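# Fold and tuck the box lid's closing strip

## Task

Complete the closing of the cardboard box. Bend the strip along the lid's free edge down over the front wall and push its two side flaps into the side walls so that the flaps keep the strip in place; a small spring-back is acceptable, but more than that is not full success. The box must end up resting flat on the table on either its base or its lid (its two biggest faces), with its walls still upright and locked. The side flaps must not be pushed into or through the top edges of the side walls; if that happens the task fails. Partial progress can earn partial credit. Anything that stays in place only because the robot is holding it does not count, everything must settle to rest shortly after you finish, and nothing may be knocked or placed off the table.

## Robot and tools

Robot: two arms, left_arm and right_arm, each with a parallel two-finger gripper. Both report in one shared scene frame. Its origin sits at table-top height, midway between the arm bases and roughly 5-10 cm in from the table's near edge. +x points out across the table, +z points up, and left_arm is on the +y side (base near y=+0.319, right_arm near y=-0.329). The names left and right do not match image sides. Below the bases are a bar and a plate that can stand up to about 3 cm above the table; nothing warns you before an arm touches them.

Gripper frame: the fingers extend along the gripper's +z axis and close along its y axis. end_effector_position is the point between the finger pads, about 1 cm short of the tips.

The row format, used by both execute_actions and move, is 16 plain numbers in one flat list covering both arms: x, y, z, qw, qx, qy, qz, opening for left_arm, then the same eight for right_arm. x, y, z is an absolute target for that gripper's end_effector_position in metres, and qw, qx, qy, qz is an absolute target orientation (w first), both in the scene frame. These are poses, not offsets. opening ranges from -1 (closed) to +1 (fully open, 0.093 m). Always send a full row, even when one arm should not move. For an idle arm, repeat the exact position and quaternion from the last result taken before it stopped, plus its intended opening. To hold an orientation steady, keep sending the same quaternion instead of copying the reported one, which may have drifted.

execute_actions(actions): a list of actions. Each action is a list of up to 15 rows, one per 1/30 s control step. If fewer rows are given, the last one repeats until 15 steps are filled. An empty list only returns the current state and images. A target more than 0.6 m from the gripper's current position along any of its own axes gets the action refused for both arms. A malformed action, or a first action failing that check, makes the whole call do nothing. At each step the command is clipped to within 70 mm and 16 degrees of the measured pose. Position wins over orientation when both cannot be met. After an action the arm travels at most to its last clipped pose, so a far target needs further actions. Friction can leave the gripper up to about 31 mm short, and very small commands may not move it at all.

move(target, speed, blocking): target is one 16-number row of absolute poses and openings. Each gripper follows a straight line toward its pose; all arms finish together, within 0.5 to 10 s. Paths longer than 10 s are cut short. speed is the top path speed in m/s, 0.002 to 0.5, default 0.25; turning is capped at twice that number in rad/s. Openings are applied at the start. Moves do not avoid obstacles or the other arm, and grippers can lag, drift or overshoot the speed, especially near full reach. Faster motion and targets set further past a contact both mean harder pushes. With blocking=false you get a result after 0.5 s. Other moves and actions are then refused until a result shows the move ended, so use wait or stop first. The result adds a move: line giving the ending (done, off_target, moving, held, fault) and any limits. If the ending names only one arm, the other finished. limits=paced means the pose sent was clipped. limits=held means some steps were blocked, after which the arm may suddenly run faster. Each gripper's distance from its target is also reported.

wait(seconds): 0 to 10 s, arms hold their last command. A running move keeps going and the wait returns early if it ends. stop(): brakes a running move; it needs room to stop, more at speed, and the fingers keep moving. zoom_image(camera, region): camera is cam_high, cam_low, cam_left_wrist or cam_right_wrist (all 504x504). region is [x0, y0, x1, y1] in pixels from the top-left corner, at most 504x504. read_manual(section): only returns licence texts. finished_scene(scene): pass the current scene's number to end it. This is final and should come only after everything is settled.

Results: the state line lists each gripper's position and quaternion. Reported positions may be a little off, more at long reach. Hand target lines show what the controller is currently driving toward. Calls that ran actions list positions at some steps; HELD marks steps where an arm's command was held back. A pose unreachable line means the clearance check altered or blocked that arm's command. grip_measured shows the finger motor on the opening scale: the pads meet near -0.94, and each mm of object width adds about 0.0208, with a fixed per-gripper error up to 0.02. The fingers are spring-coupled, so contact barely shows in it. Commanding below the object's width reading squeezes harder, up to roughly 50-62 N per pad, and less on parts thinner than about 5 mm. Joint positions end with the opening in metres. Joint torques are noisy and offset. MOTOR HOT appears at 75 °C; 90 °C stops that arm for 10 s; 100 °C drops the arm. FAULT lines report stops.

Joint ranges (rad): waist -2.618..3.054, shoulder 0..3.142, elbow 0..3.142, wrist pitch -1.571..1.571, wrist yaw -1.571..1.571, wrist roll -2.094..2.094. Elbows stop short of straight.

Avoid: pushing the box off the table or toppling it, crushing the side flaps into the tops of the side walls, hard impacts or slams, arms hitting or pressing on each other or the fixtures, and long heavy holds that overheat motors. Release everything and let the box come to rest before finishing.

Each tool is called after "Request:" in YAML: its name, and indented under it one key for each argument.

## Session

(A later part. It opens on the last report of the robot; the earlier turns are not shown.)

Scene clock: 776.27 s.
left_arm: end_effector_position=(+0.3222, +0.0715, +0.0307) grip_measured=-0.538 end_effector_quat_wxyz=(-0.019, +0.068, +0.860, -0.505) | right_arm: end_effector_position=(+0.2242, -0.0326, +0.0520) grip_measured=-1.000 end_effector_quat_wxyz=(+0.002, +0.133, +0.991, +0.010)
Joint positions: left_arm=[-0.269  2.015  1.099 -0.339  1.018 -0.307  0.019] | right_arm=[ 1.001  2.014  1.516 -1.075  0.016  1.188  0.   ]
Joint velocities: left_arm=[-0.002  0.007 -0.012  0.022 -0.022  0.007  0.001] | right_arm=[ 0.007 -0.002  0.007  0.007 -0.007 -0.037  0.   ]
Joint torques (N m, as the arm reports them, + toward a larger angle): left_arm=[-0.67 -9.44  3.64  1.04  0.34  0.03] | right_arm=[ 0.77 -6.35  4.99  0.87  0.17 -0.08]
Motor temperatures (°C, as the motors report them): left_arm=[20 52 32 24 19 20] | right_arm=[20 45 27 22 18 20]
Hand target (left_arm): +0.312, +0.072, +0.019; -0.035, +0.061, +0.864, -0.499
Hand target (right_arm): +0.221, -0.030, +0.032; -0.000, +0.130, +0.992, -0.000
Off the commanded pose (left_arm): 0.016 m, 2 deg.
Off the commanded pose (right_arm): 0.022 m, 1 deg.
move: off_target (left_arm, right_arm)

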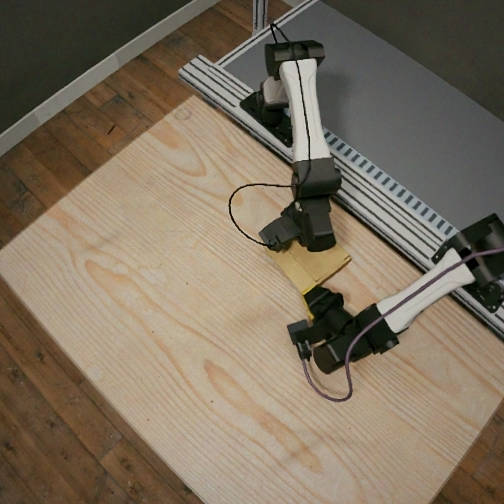

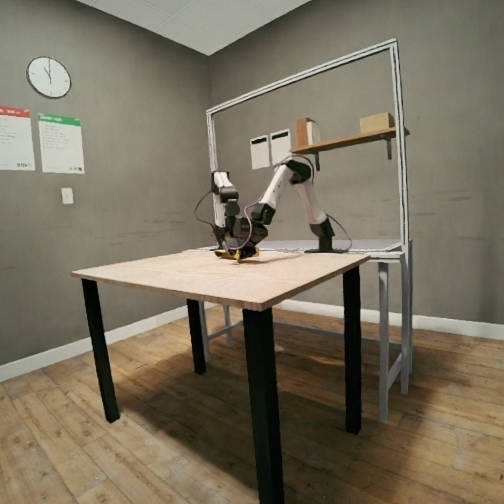

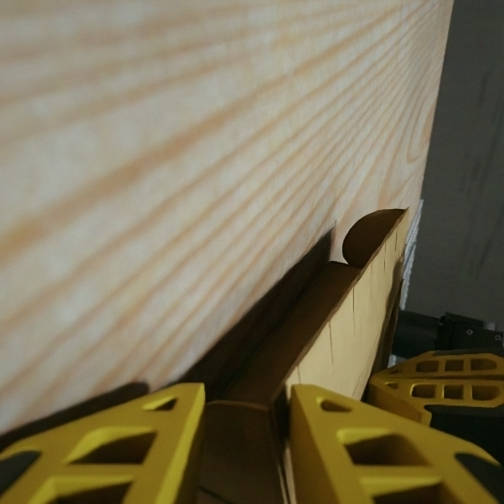

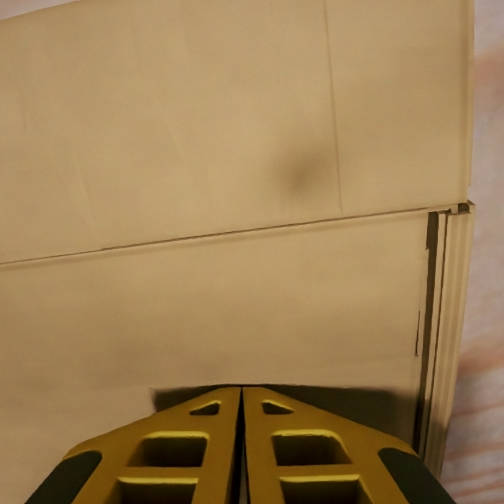

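Request:
execute_actions:
  actions:
    - [[0.316,0.072,0.026,-0.0349,0.0604,0.8639,-0.4988,-0.40, 0.221,-0.029,0.040,0,0.13,0.9915,0,-1]]
    - [[0.318,0.072,0.030,-0.0349,0.0604,0.8639,-0.4988,-0.22, 0.222,-0.031,0.055,0,0.13,0.9915,0,-1]]

Request:
move:
  target: [0.318,0.072,0.030,-0.0349,0.0604,0.8639,-0.4988,-0.22, 0.24,-0.10,0.11,0.017,0.065,0.96,0.26,-1]
  speed: 0.12

Scene clock: 786.60 s.
left_arm: end_effector_position=(+0.3201, +0.0722, +0.0300) grip_measured=-0.223 end_effector_quat_wxyz=(-0.025, +0.064, +0.861, -0.503) | right_arm: end_effector_position=(+0.2233, -0.0341, +0.0556) grip_measured=-1.000 end_effector_quat_wxyz=(-0.001, +0.133, +0.991, +0.005)
Joint positions: left_arm=[-0.269  2.015  1.098 -0.353  1.018 -0.307  0.035] | right_arm=[ 1.001  2.014  1.531 -1.1    0.017  1.188  0.   ]
Joint velocities: left_arm=[ 0.002 -0.012 -0.007  0.007 -0.022 -0.022 -0.   ] | right_arm=[ 0.002 -0.022 -0.012  0.007 -0.007  0.051  0.   ]
Joint torques (N m, as the arm reports them, + toward a larger angle): left_arm=[ -0.28 -10.3    7.08   0.63   0.33   0.11] | right_arm=[ 0.48 -8.24  9.59  0.28  0.17 -0.12]
Motor temperatures (°C, as the motors report them): left_arm=[20 52 32 24 19 20] | right_arm=[20 45 27 22 18 20]
Hand target (left_arm): +0.318, +0.072, +0.030; -0.034, +0.060, +0.864, -0.499
Hand target (right_arm): +0.222, -0.031, +0.055; +0.000, +0.130, +0.992, +0.000
Off the commanded pose (left_arm): 0.002 m, 1 deg.
Off the commanded pose (right_arm): 0.003 m, 1 deg.
Step readings (end_effector_position; steps 1 to 15: 1st action; 16 to 30: 2nd action):
0: left_arm (+0.3221, +0.0716, +0.0306) | right_arm (+0.2242, -0.0326, +0.0520)
1: left_arm (+0.3221, +0.0716, +0.0306) | right_arm (+0.2242, -0.0326, +0.0520)
2: left_arm (+0.3219, +0.0716, +0.0306) | right_arm (+0.2242, -0.0326, +0.0520)
4: left_arm (+0.3213, +0.0718, +0.0304) | right_arm (+0.2242, -0.0326, +0.0520)
8: left_arm (+0.3213, +0.0718, +0.0304) | right_arm (+0.2242, -0.0326, +0.0520)
15: left_arm (+0.3213, +0.0718, +0.0304) | right_arm (+0.2242, -0.0326, +0.0520)
16: left_arm (+0.3210, +0.0719, +0.0303) | right_arm (+0.2243, -0.0325, +0.0530)
17: left_arm (+0.3205, +0.0721, +0.0301) | right_arm (+0.2243, -0.0326, +0.0543)
19: left_arm (+0.3201, +0.0722, +0.0300) | right_arm (+0.2246, -0.0323, +0.0557)
23: left_arm (+0.3201, +0.0722, +0.0300) | right_arm (+0.2238, -0.0334, +0.0556)
30: end_effector_position above

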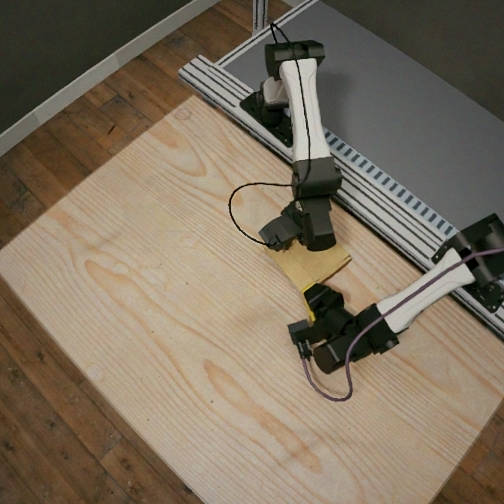

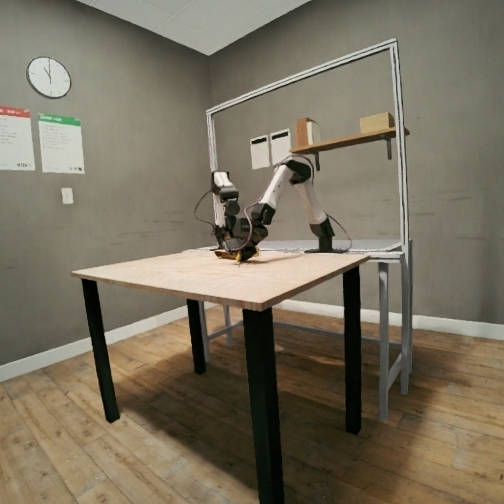

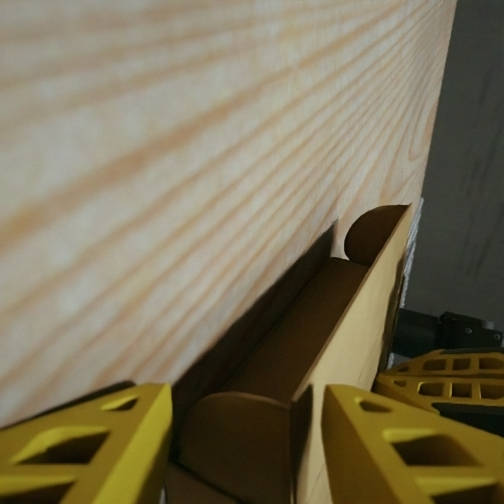

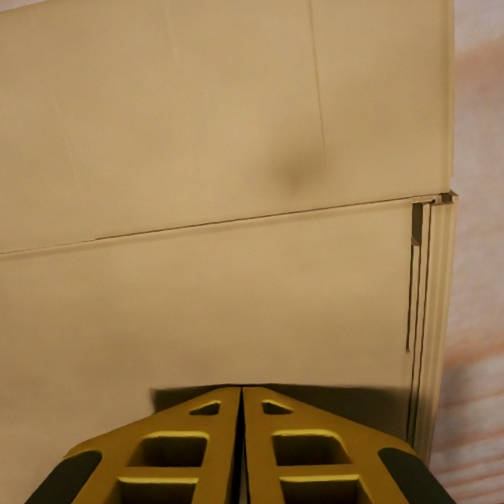

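Scene clock: 789.33 s.
left_arm: end_effector_position=(+0.3201, +0.0722, +0.0300) grip_measured=-0.223 end_effector_quat_wxyz=(-0.025, +0.064, +0.861, -0.503) | right_arm: end_effector_position=(+0.2375, -0.0990, +0.1053) grip_measured=-1.000 end_effector_quat_wxyz=(+0.009, +0.072, +0.965, +0.250)
Joint positions: left_arm=[-0.269  2.015  1.098 -0.353  1.018 -0.307  0.035] | right_arm=[ 0.673  1.537  1.069 -0.773 -0.351  0.799  0.   ]
Joint velocities: left_arm=[-0.007 -0.012 -0.007 -0.022  0.007 -0.037  0.001] | right_arm=[ 0.007 -0.007 -0.002  0.037 -0.066 -0.051  0.   ]
Joint torques (N m, as the arm reports them, + toward a larger angle): left_arm=[ -0.4  -10.18   7.14   0.63   0.36   0.11] | right_arm=[-0.88 -7.06  7.21  1.34 -0.13 -0.25]
Motor temperatures (°C, as the motors report them): left_arm=[20 52 32 24 19 20] | right_arm=[20 45 27 22 18 20]
Hand target (left_arm): +0.318, +0.072, +0.030; -0.035, +0.060, +0.864, -0.499
Hand target (right_arm): +0.239, -0.099, +0.108; +0.018, +0.066, +0.963, +0.261
Off the commanded pose (left_arm): 0.002 m, 1 deg.
Off the commanded pose (right_arm): 0.005 m, 2 deg.
move: done

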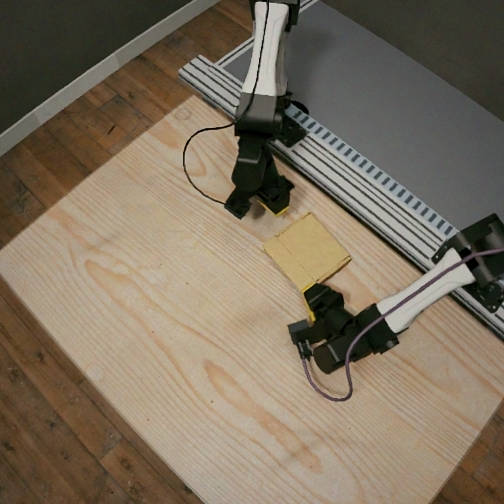

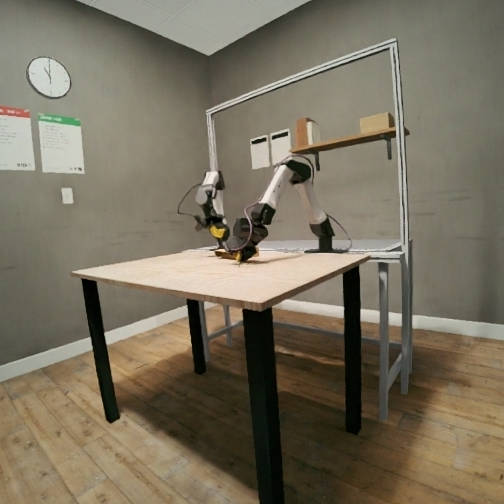

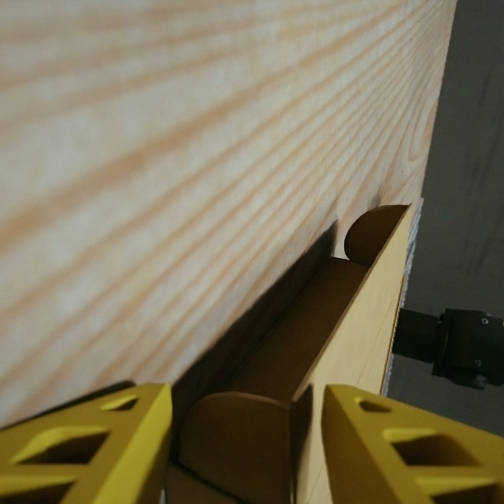

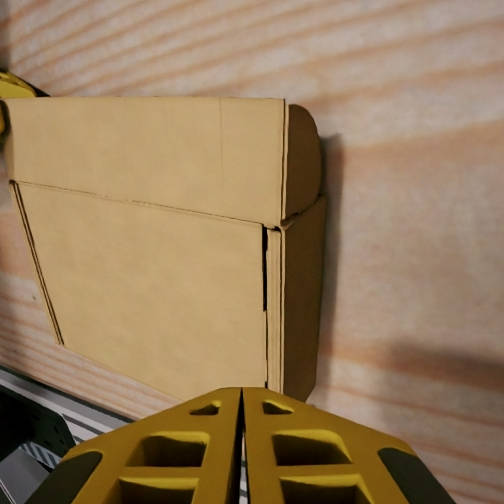

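Request:
zoom_image:
  camera: "cam_right_wrist"
  region: [240, 80, 380, 260]

Region (240, 80, 380, 260) of cam_right_wrist's 504x504 image, scaled by 2.800, with more detail than that image has.

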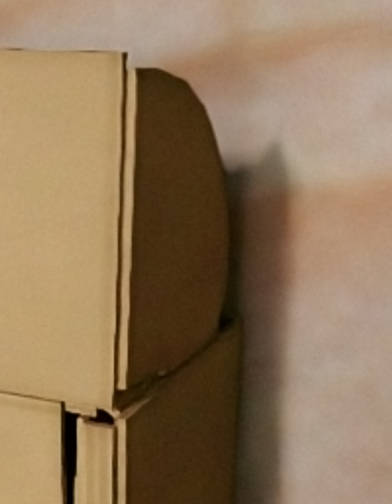

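Request:
zoom_image:
  camera: "cam_left_wrist"
  region: [310, 190, 420, 300]

Region (310, 190, 420, 300) of cam_left_wrist's 504x504 image, scaled by 4.582, with more detail than that image has.

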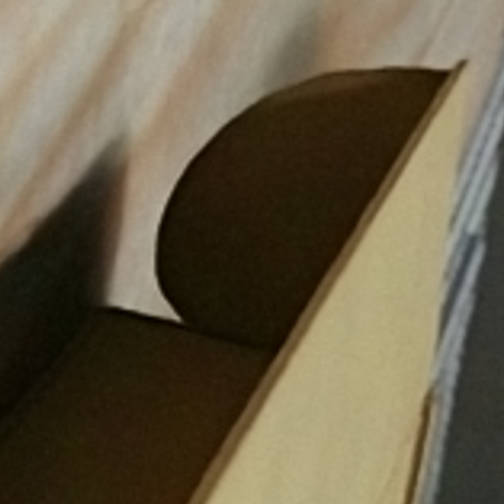

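Request:
move:
  target: [0.318,0.072,0.030,-0.0349,0.0604,0.8639,-0.4988,-0.22, 0.277,-0.116,0.038,0.0349,0.0604,0.8639,0.4988,-0.2]
  speed: 0.08

Request:
zoom_image:
  camera: "cam_right_wrist"
  region: [150, 260, 394, 504]

Scene clock: 825.77 s.
left_arm: end_effector_position=(+0.3201, +0.0722, +0.0300) grip_measured=-0.223 end_effector_quat_wxyz=(-0.025, +0.064, +0.861, -0.503) | right_arm: end_effector_position=(+0.2796, -0.1122, +0.0421) grip_measured=-0.201 end_effector_quat_wxyz=(+0.038, +0.061, +0.865, +0.496)
Joint positions: left_arm=[-0.269  2.015  1.098 -0.353  1.018 -0.307  0.035] | right_arm=[ 0.365  1.732  0.665  0.093 -0.877  0.706  0.036]
Joint velocities: left_arm=[-0.002  0.002  0.007  0.007 -0.022  0.037 -0.001] | right_arm=[-0.002 -0.022  0.002  0.022 -0.007  0.007 -0.001]
Joint torques (N m, as the arm reports them, + toward a larger angle): left_arm=[ -0.46 -10.29   7.15   0.63   0.4    0.12] | right_arm=[-0.89 -5.42  5.3   1.74 -0.34 -0.21]
Motor temperatures (°C, as the motors report them): left_arm=[20 52 33 23 19 20] | right_arm=[20 45 28 23 18 20]
Hand target (left_arm): +0.318, +0.072, +0.030; -0.035, +0.060, +0.864, -0.499
Hand target (right_arm): +0.278, -0.114, +0.038; +0.036, +0.062, +0.863, +0.499
Off the commanded pose (left_arm): 0.002 m, 1 deg.
Off the commanded pose (right_arm): 0.006 m, 0 deg.
move: done

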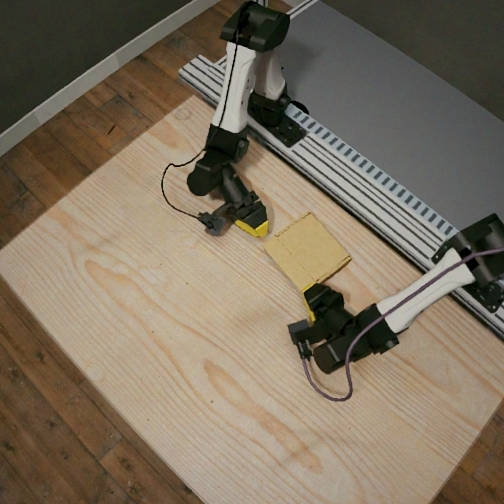

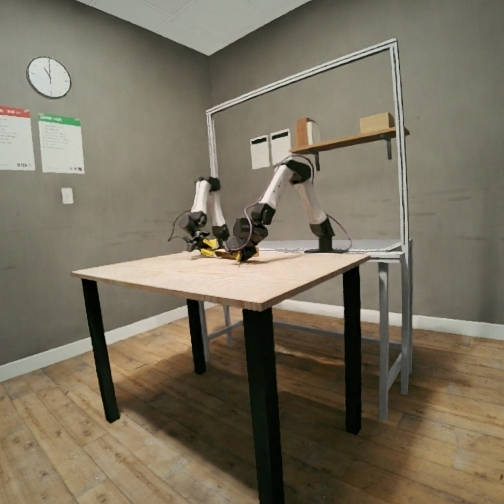

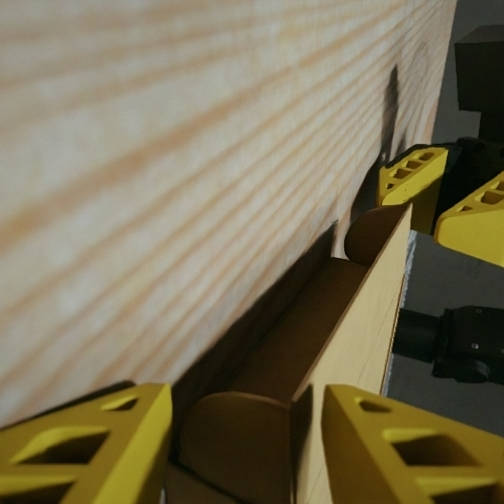

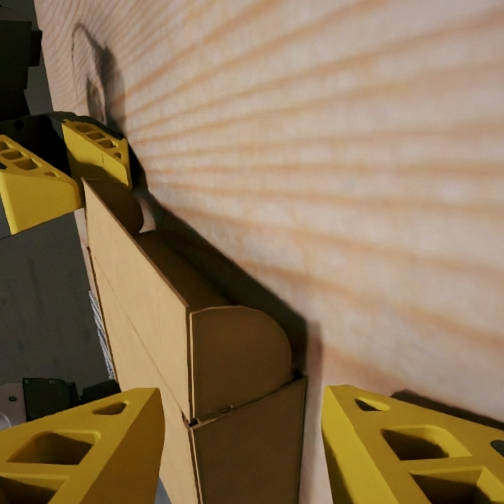

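Region (150, 260, 394, 504) of cam_right_wrist's 504x504 image, scaled by 2.066, with more detail than that image has.

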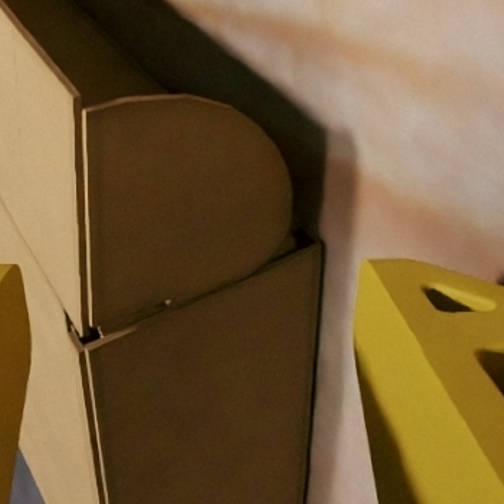

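Request:
move:
  target: [0.318,0.072,0.030,-0.0349,0.0604,0.8639,-0.4988,-0.22, 0.279,-0.082,0.032,0.0349,0.0604,0.8639,0.4988,-0.2]
  speed: 0.015

Request:
zoom_image:
  camera: "cam_right_wrist"
  region: [120, 260, 400, 504]

Scene clock: 847.13 s.
left_arm: end_effector_position=(+0.3201, +0.0722, +0.0300) grip_measured=-0.223 end_effector_quat_wxyz=(-0.025, +0.064, +0.861, -0.503) | right_arm: end_effector_position=(+0.2797, -0.0866, +0.0342) grip_measured=-0.201 end_effector_quat_wxyz=(+0.035, +0.063, +0.864, +0.498)
Joint positions: left_arm=[-0.269  2.015  1.098 -0.353  1.018 -0.307  0.035] | right_arm=[ 0.449  1.79   0.665  0.228 -0.83   0.816  0.036]
Joint velocities: left_arm=[ 0.012 -0.017  0.017  0.037  0.007  0.066  0.001] | right_arm=[-0.002 -0.007  0.007 -0.007  0.007  0.051 -0.001]
Joint torques (N m, as the arm reports them, + toward a larger angle): left_arm=[ -0.39 -10.27   7.03   0.65   0.39   0.1 ] | right_arm=[ 0.78 -5.58  6.65  1.89 -0.2  -0.13]
Motor temperatures (°C, as the motors report them): left_arm=[20 53 33 23 19 20] | right_arm=[20 44 27 25 18 20]
Hand target (left_arm): +0.318, +0.072, +0.030; -0.035, +0.060, +0.864, -0.499
Hand target (right_arm): +0.279, -0.082, +0.032; +0.035, +0.060, +0.864, +0.499
Off the commanded pose (left_arm): 0.002 m, 1 deg.
Off the commanded pose (right_arm): 0.005 m, 0 deg.
move: done

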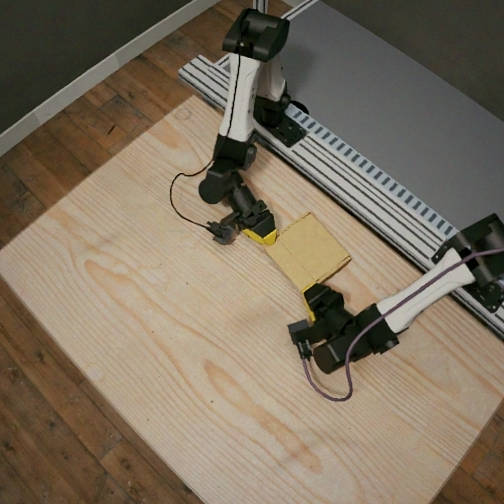

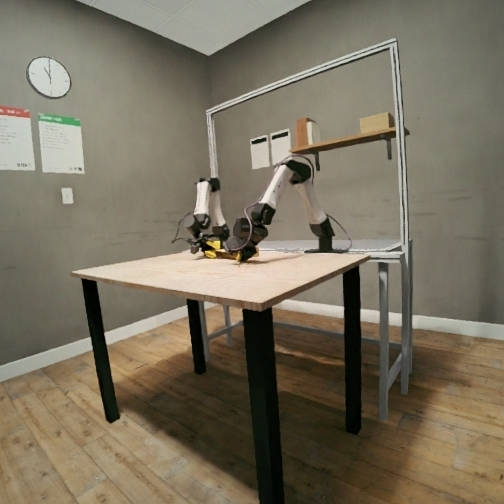

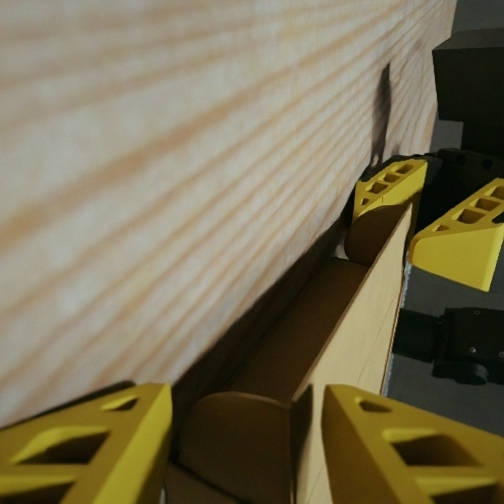

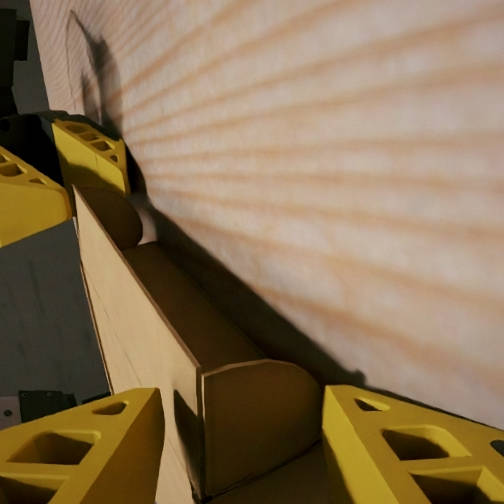

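Region (120, 260, 400, 504) of cam_right_wrist's 504x504 image, scaled by 1.800, with more detail than that image has; it fills the top 439 rows of this view, and the rest is white.

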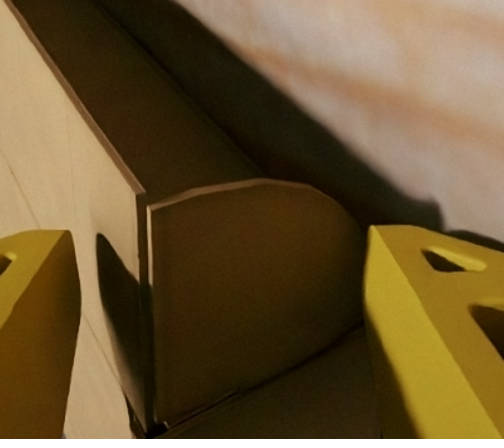

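Request:
move:
  target: [0.318,0.072,0.030,-0.0349,0.0604,0.8639,-0.4988,-0.22, 0.2795,-0.077,0.032,0.0349,0.0604,0.8639,0.4988,-0.36]
  speed: 0.008

Request:
zoom_image:
  camera: "cam_right_wrist"
  region: [120, 260, 400, 504]

Scene clock: 856.03 s.
left_arm: end_effector_position=(+0.3201, +0.0722, +0.0300) grip_measured=-0.223 end_effector_quat_wxyz=(-0.025, +0.064, +0.861, -0.503) | right_arm: end_effector_position=(+0.2796, -0.0823, +0.0340) grip_measured=-0.358 end_effector_quat_wxyz=(+0.036, +0.064, +0.864, +0.497)
Joint positions: left_arm=[-0.269  2.015  1.098 -0.353  1.018 -0.307  0.035] | right_arm=[ 0.464  1.794  0.665  0.247 -0.818  0.836  0.028]
Joint velocities: left_arm=[-0.007  0.007 -0.012 -0.11   0.051 -0.007  0.001] | right_arm=[ 0.002  0.046  0.002  0.007  0.007 -0.081 -0.001]
Joint torques (N m, as the arm reports them, + toward a larger angle): left_arm=[ -0.39 -10.25   6.97   0.64   0.36   0.1 ] | right_arm=[ 0.83 -5.61  7.22  1.87 -0.2  -0.13]
Motor temperatures (°C, as the motors report them): left_arm=[20 53 33 23 19 20] | right_arm=[20 43 28 25 18 20]
Hand target (left_arm): +0.318, +0.072, +0.030; -0.035, +0.060, +0.864, -0.499
Hand target (right_arm): +0.279, -0.077, +0.032; +0.035, +0.060, +0.864, +0.499
Off the commanded pose (left_arm): 0.002 m, 1 deg.
Off the commanded pose (right_arm): 0.006 m, 0 deg.
move: done

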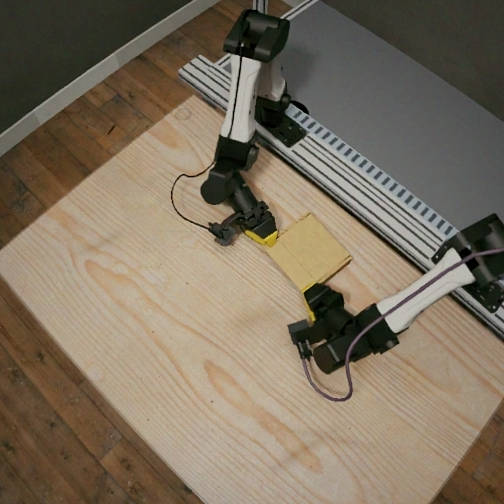

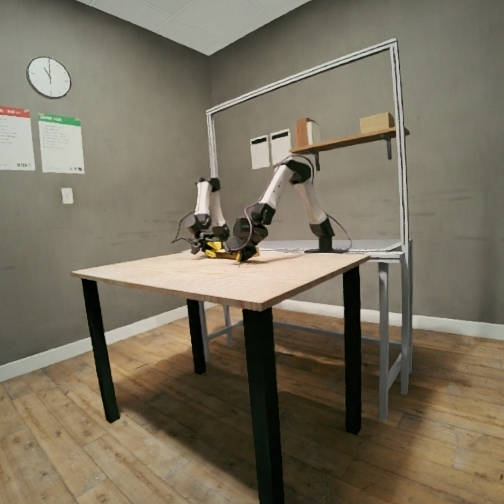

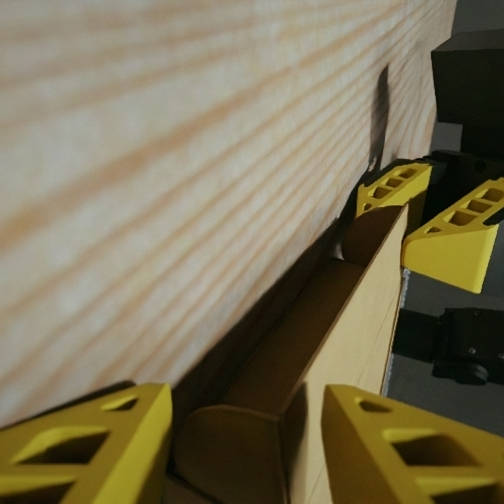

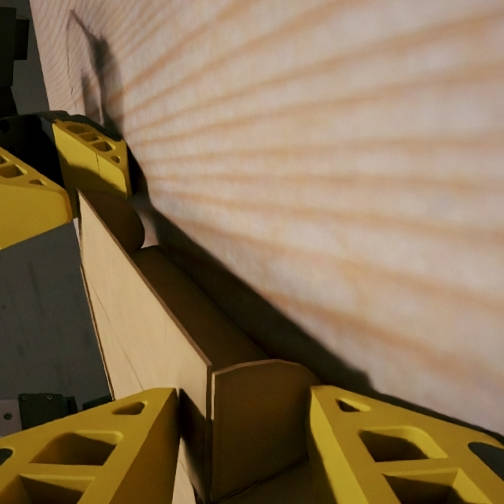

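Region (120, 260, 400, 504) of cam_right_wrist's 504x504 image, scaled by 1.800, with more detail than that image has; it fills the top 439 rows of this view, and the rest is white.

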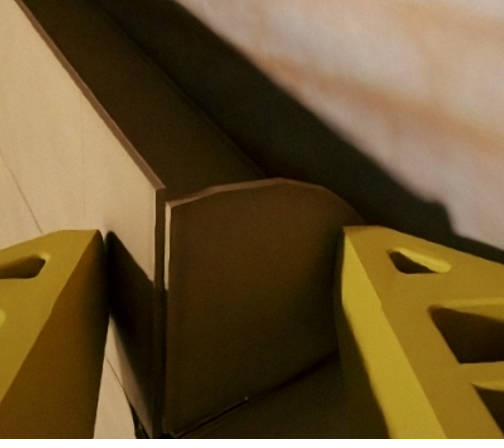

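Request:
execute_actions:
  actions:
    - [[0.318,0.072,0.030,-0.0349,0.0604,0.8639,-0.4988,-0.32, 0.2795,-0.077,0.032,0.0349,0.0604,0.8639,0.4988,-0.42]]
    - [[0.318,0.072,0.030,-0.0349,0.0604,0.8639,-0.4988,-0.40, 0.2795,-0.077,0.032,0.0349,0.0604,0.8639,0.4988,-0.48]]

Request:
zoom_image:
  camera: "cam_right_wrist"
  region: [120, 260, 400, 504]

Request:
zoom_image:
  camera: "cam_left_wrist"
  region: [120, 260, 400, 504]

Scene clock: 864.03 s.
left_arm: end_effector_position=(+0.3178, +0.0729, +0.0293) grip_measured=-0.398 end_effector_quat_wxyz=(-0.032, +0.061, +0.862, -0.502) | right_arm: end_effector_position=(+0.2814, -0.0815, +0.0356) grip_measured=-0.477 end_effector_quat_wxyz=(+0.041, +0.062, +0.863, +0.500)
Joint positions: left_arm=[-0.269  2.015  1.098 -0.368  1.018 -0.307  0.026] | right_arm=[ 0.464  1.795  0.665  0.262 -0.819  0.837  0.022]
Joint velocities: left_arm=[-0.012 -0.022 -0.007 -0.007  0.066 -0.051  0.   ] | right_arm=[ 0.017  0.017  0.002 -0.007  0.066  0.066  0.001]
Joint torques (N m, as the arm reports them, + toward a larger angle): left_arm=[ -0.34 -10.15   7.13   0.74   0.36   0.11] | right_arm=[ 0.83 -5.5   7.24  1.79 -0.21 -0.14]
Motor temperatures (°C, as the motors report them): left_arm=[20 53 34 23 19 20] | right_arm=[20 43 28 25 18 20]
Hand target (left_arm): +0.318, +0.072, +0.030; -0.035, +0.060, +0.864, -0.499
Hand target (right_arm): +0.279, -0.077, +0.032; +0.035, +0.060, +0.864, +0.499
Off the commanded pose (left_arm): 0.001 m, 1 deg.
Off the commanded pose (right_arm): 0.006 m, 1 deg.
Step readings (end_effector_position; steps 1 to 15: 1st action; 16 to 30: 2nd action):
0: left_arm (+0.3201, +0.0722, +0.0300) | right_arm (+0.2799, -0.0822, +0.0341)
1: left_arm (+0.3200, +0.0722, +0.0300) | right_arm (+0.2799, -0.0822, +0.0342)
2: left_arm (+0.3196, +0.0723, +0.0299) | right_arm (+0.2804, -0.0820, +0.0345)
4: left_arm (+0.3188, +0.0725, +0.0296) | right_arm (+0.2807, -0.0819, +0.0348)
8: left_arm (+0.3182, +0.0727, +0.0294) | right_arm (+0.2807, -0.0819, +0.0349)
15: left_arm (+0.3178, +0.0729, +0.0293) | right_arm (+0.2807, -0.0819, +0.0349)
16: left_arm (+0.3178, +0.0729, +0.0293) | right_arm (+0.2807, -0.0818, +0.0349)
17: left_arm (+0.3178, +0.0729, +0.0293) | right_arm (+0.2811, -0.0817, +0.0353)
19: left_arm (+0.3178, +0.0729, +0.0293) | right_arm (+0.2814, -0.0816, +0.0356)
23: left_arm (+0.3178, +0.0729, +0.0293) | right_arm (+0.2814, -0.0815, +0.0356)
30: end_effector_position above

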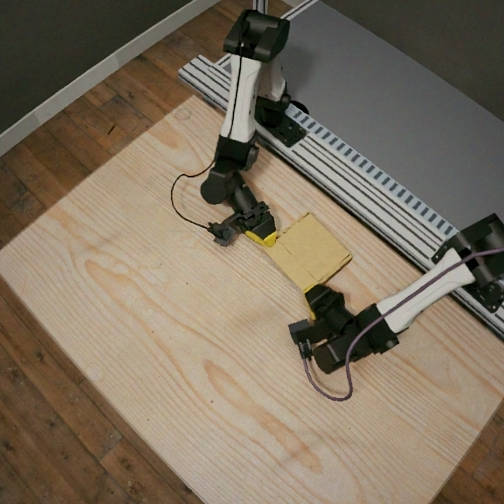

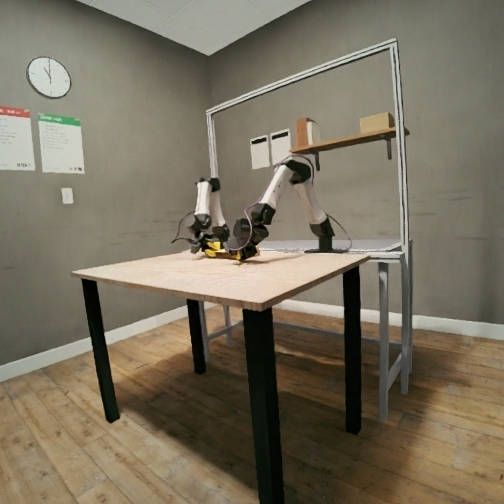

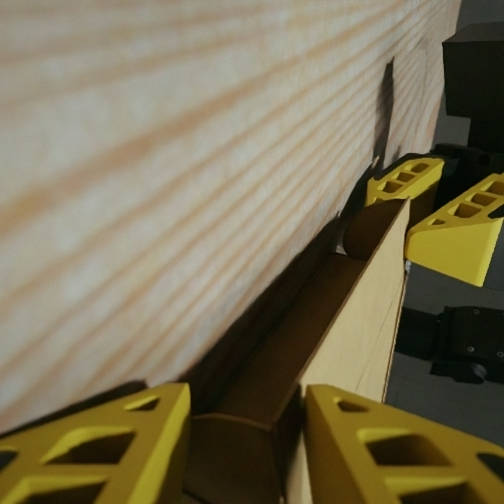

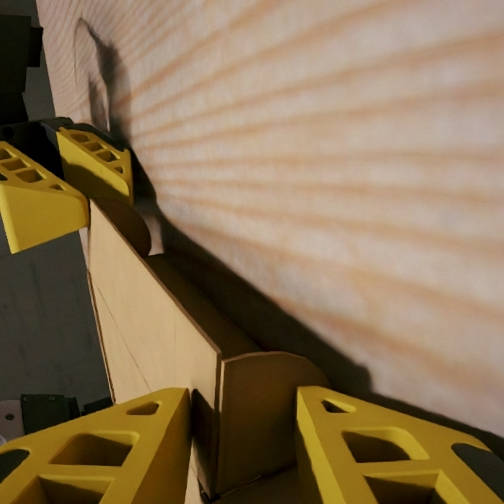

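Region (120, 260, 400, 504) of cam_right_wrist's 504x504 image, scaled by 1.800, with more detail than that image has; it fills the top 439 rows of this view, and the rest is white.

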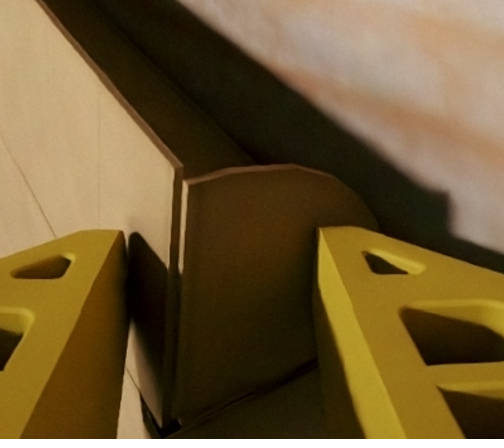

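Region (120, 260, 400, 504) of cam_left_wrist's 504x504 image, scaled by 1.800, with more detail than that image has; it fills the top 439 rows of this view, and the rest is white.

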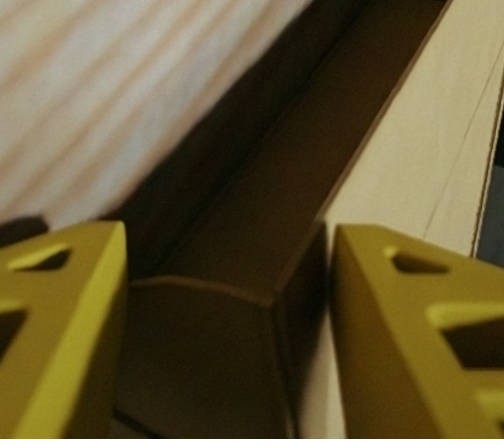

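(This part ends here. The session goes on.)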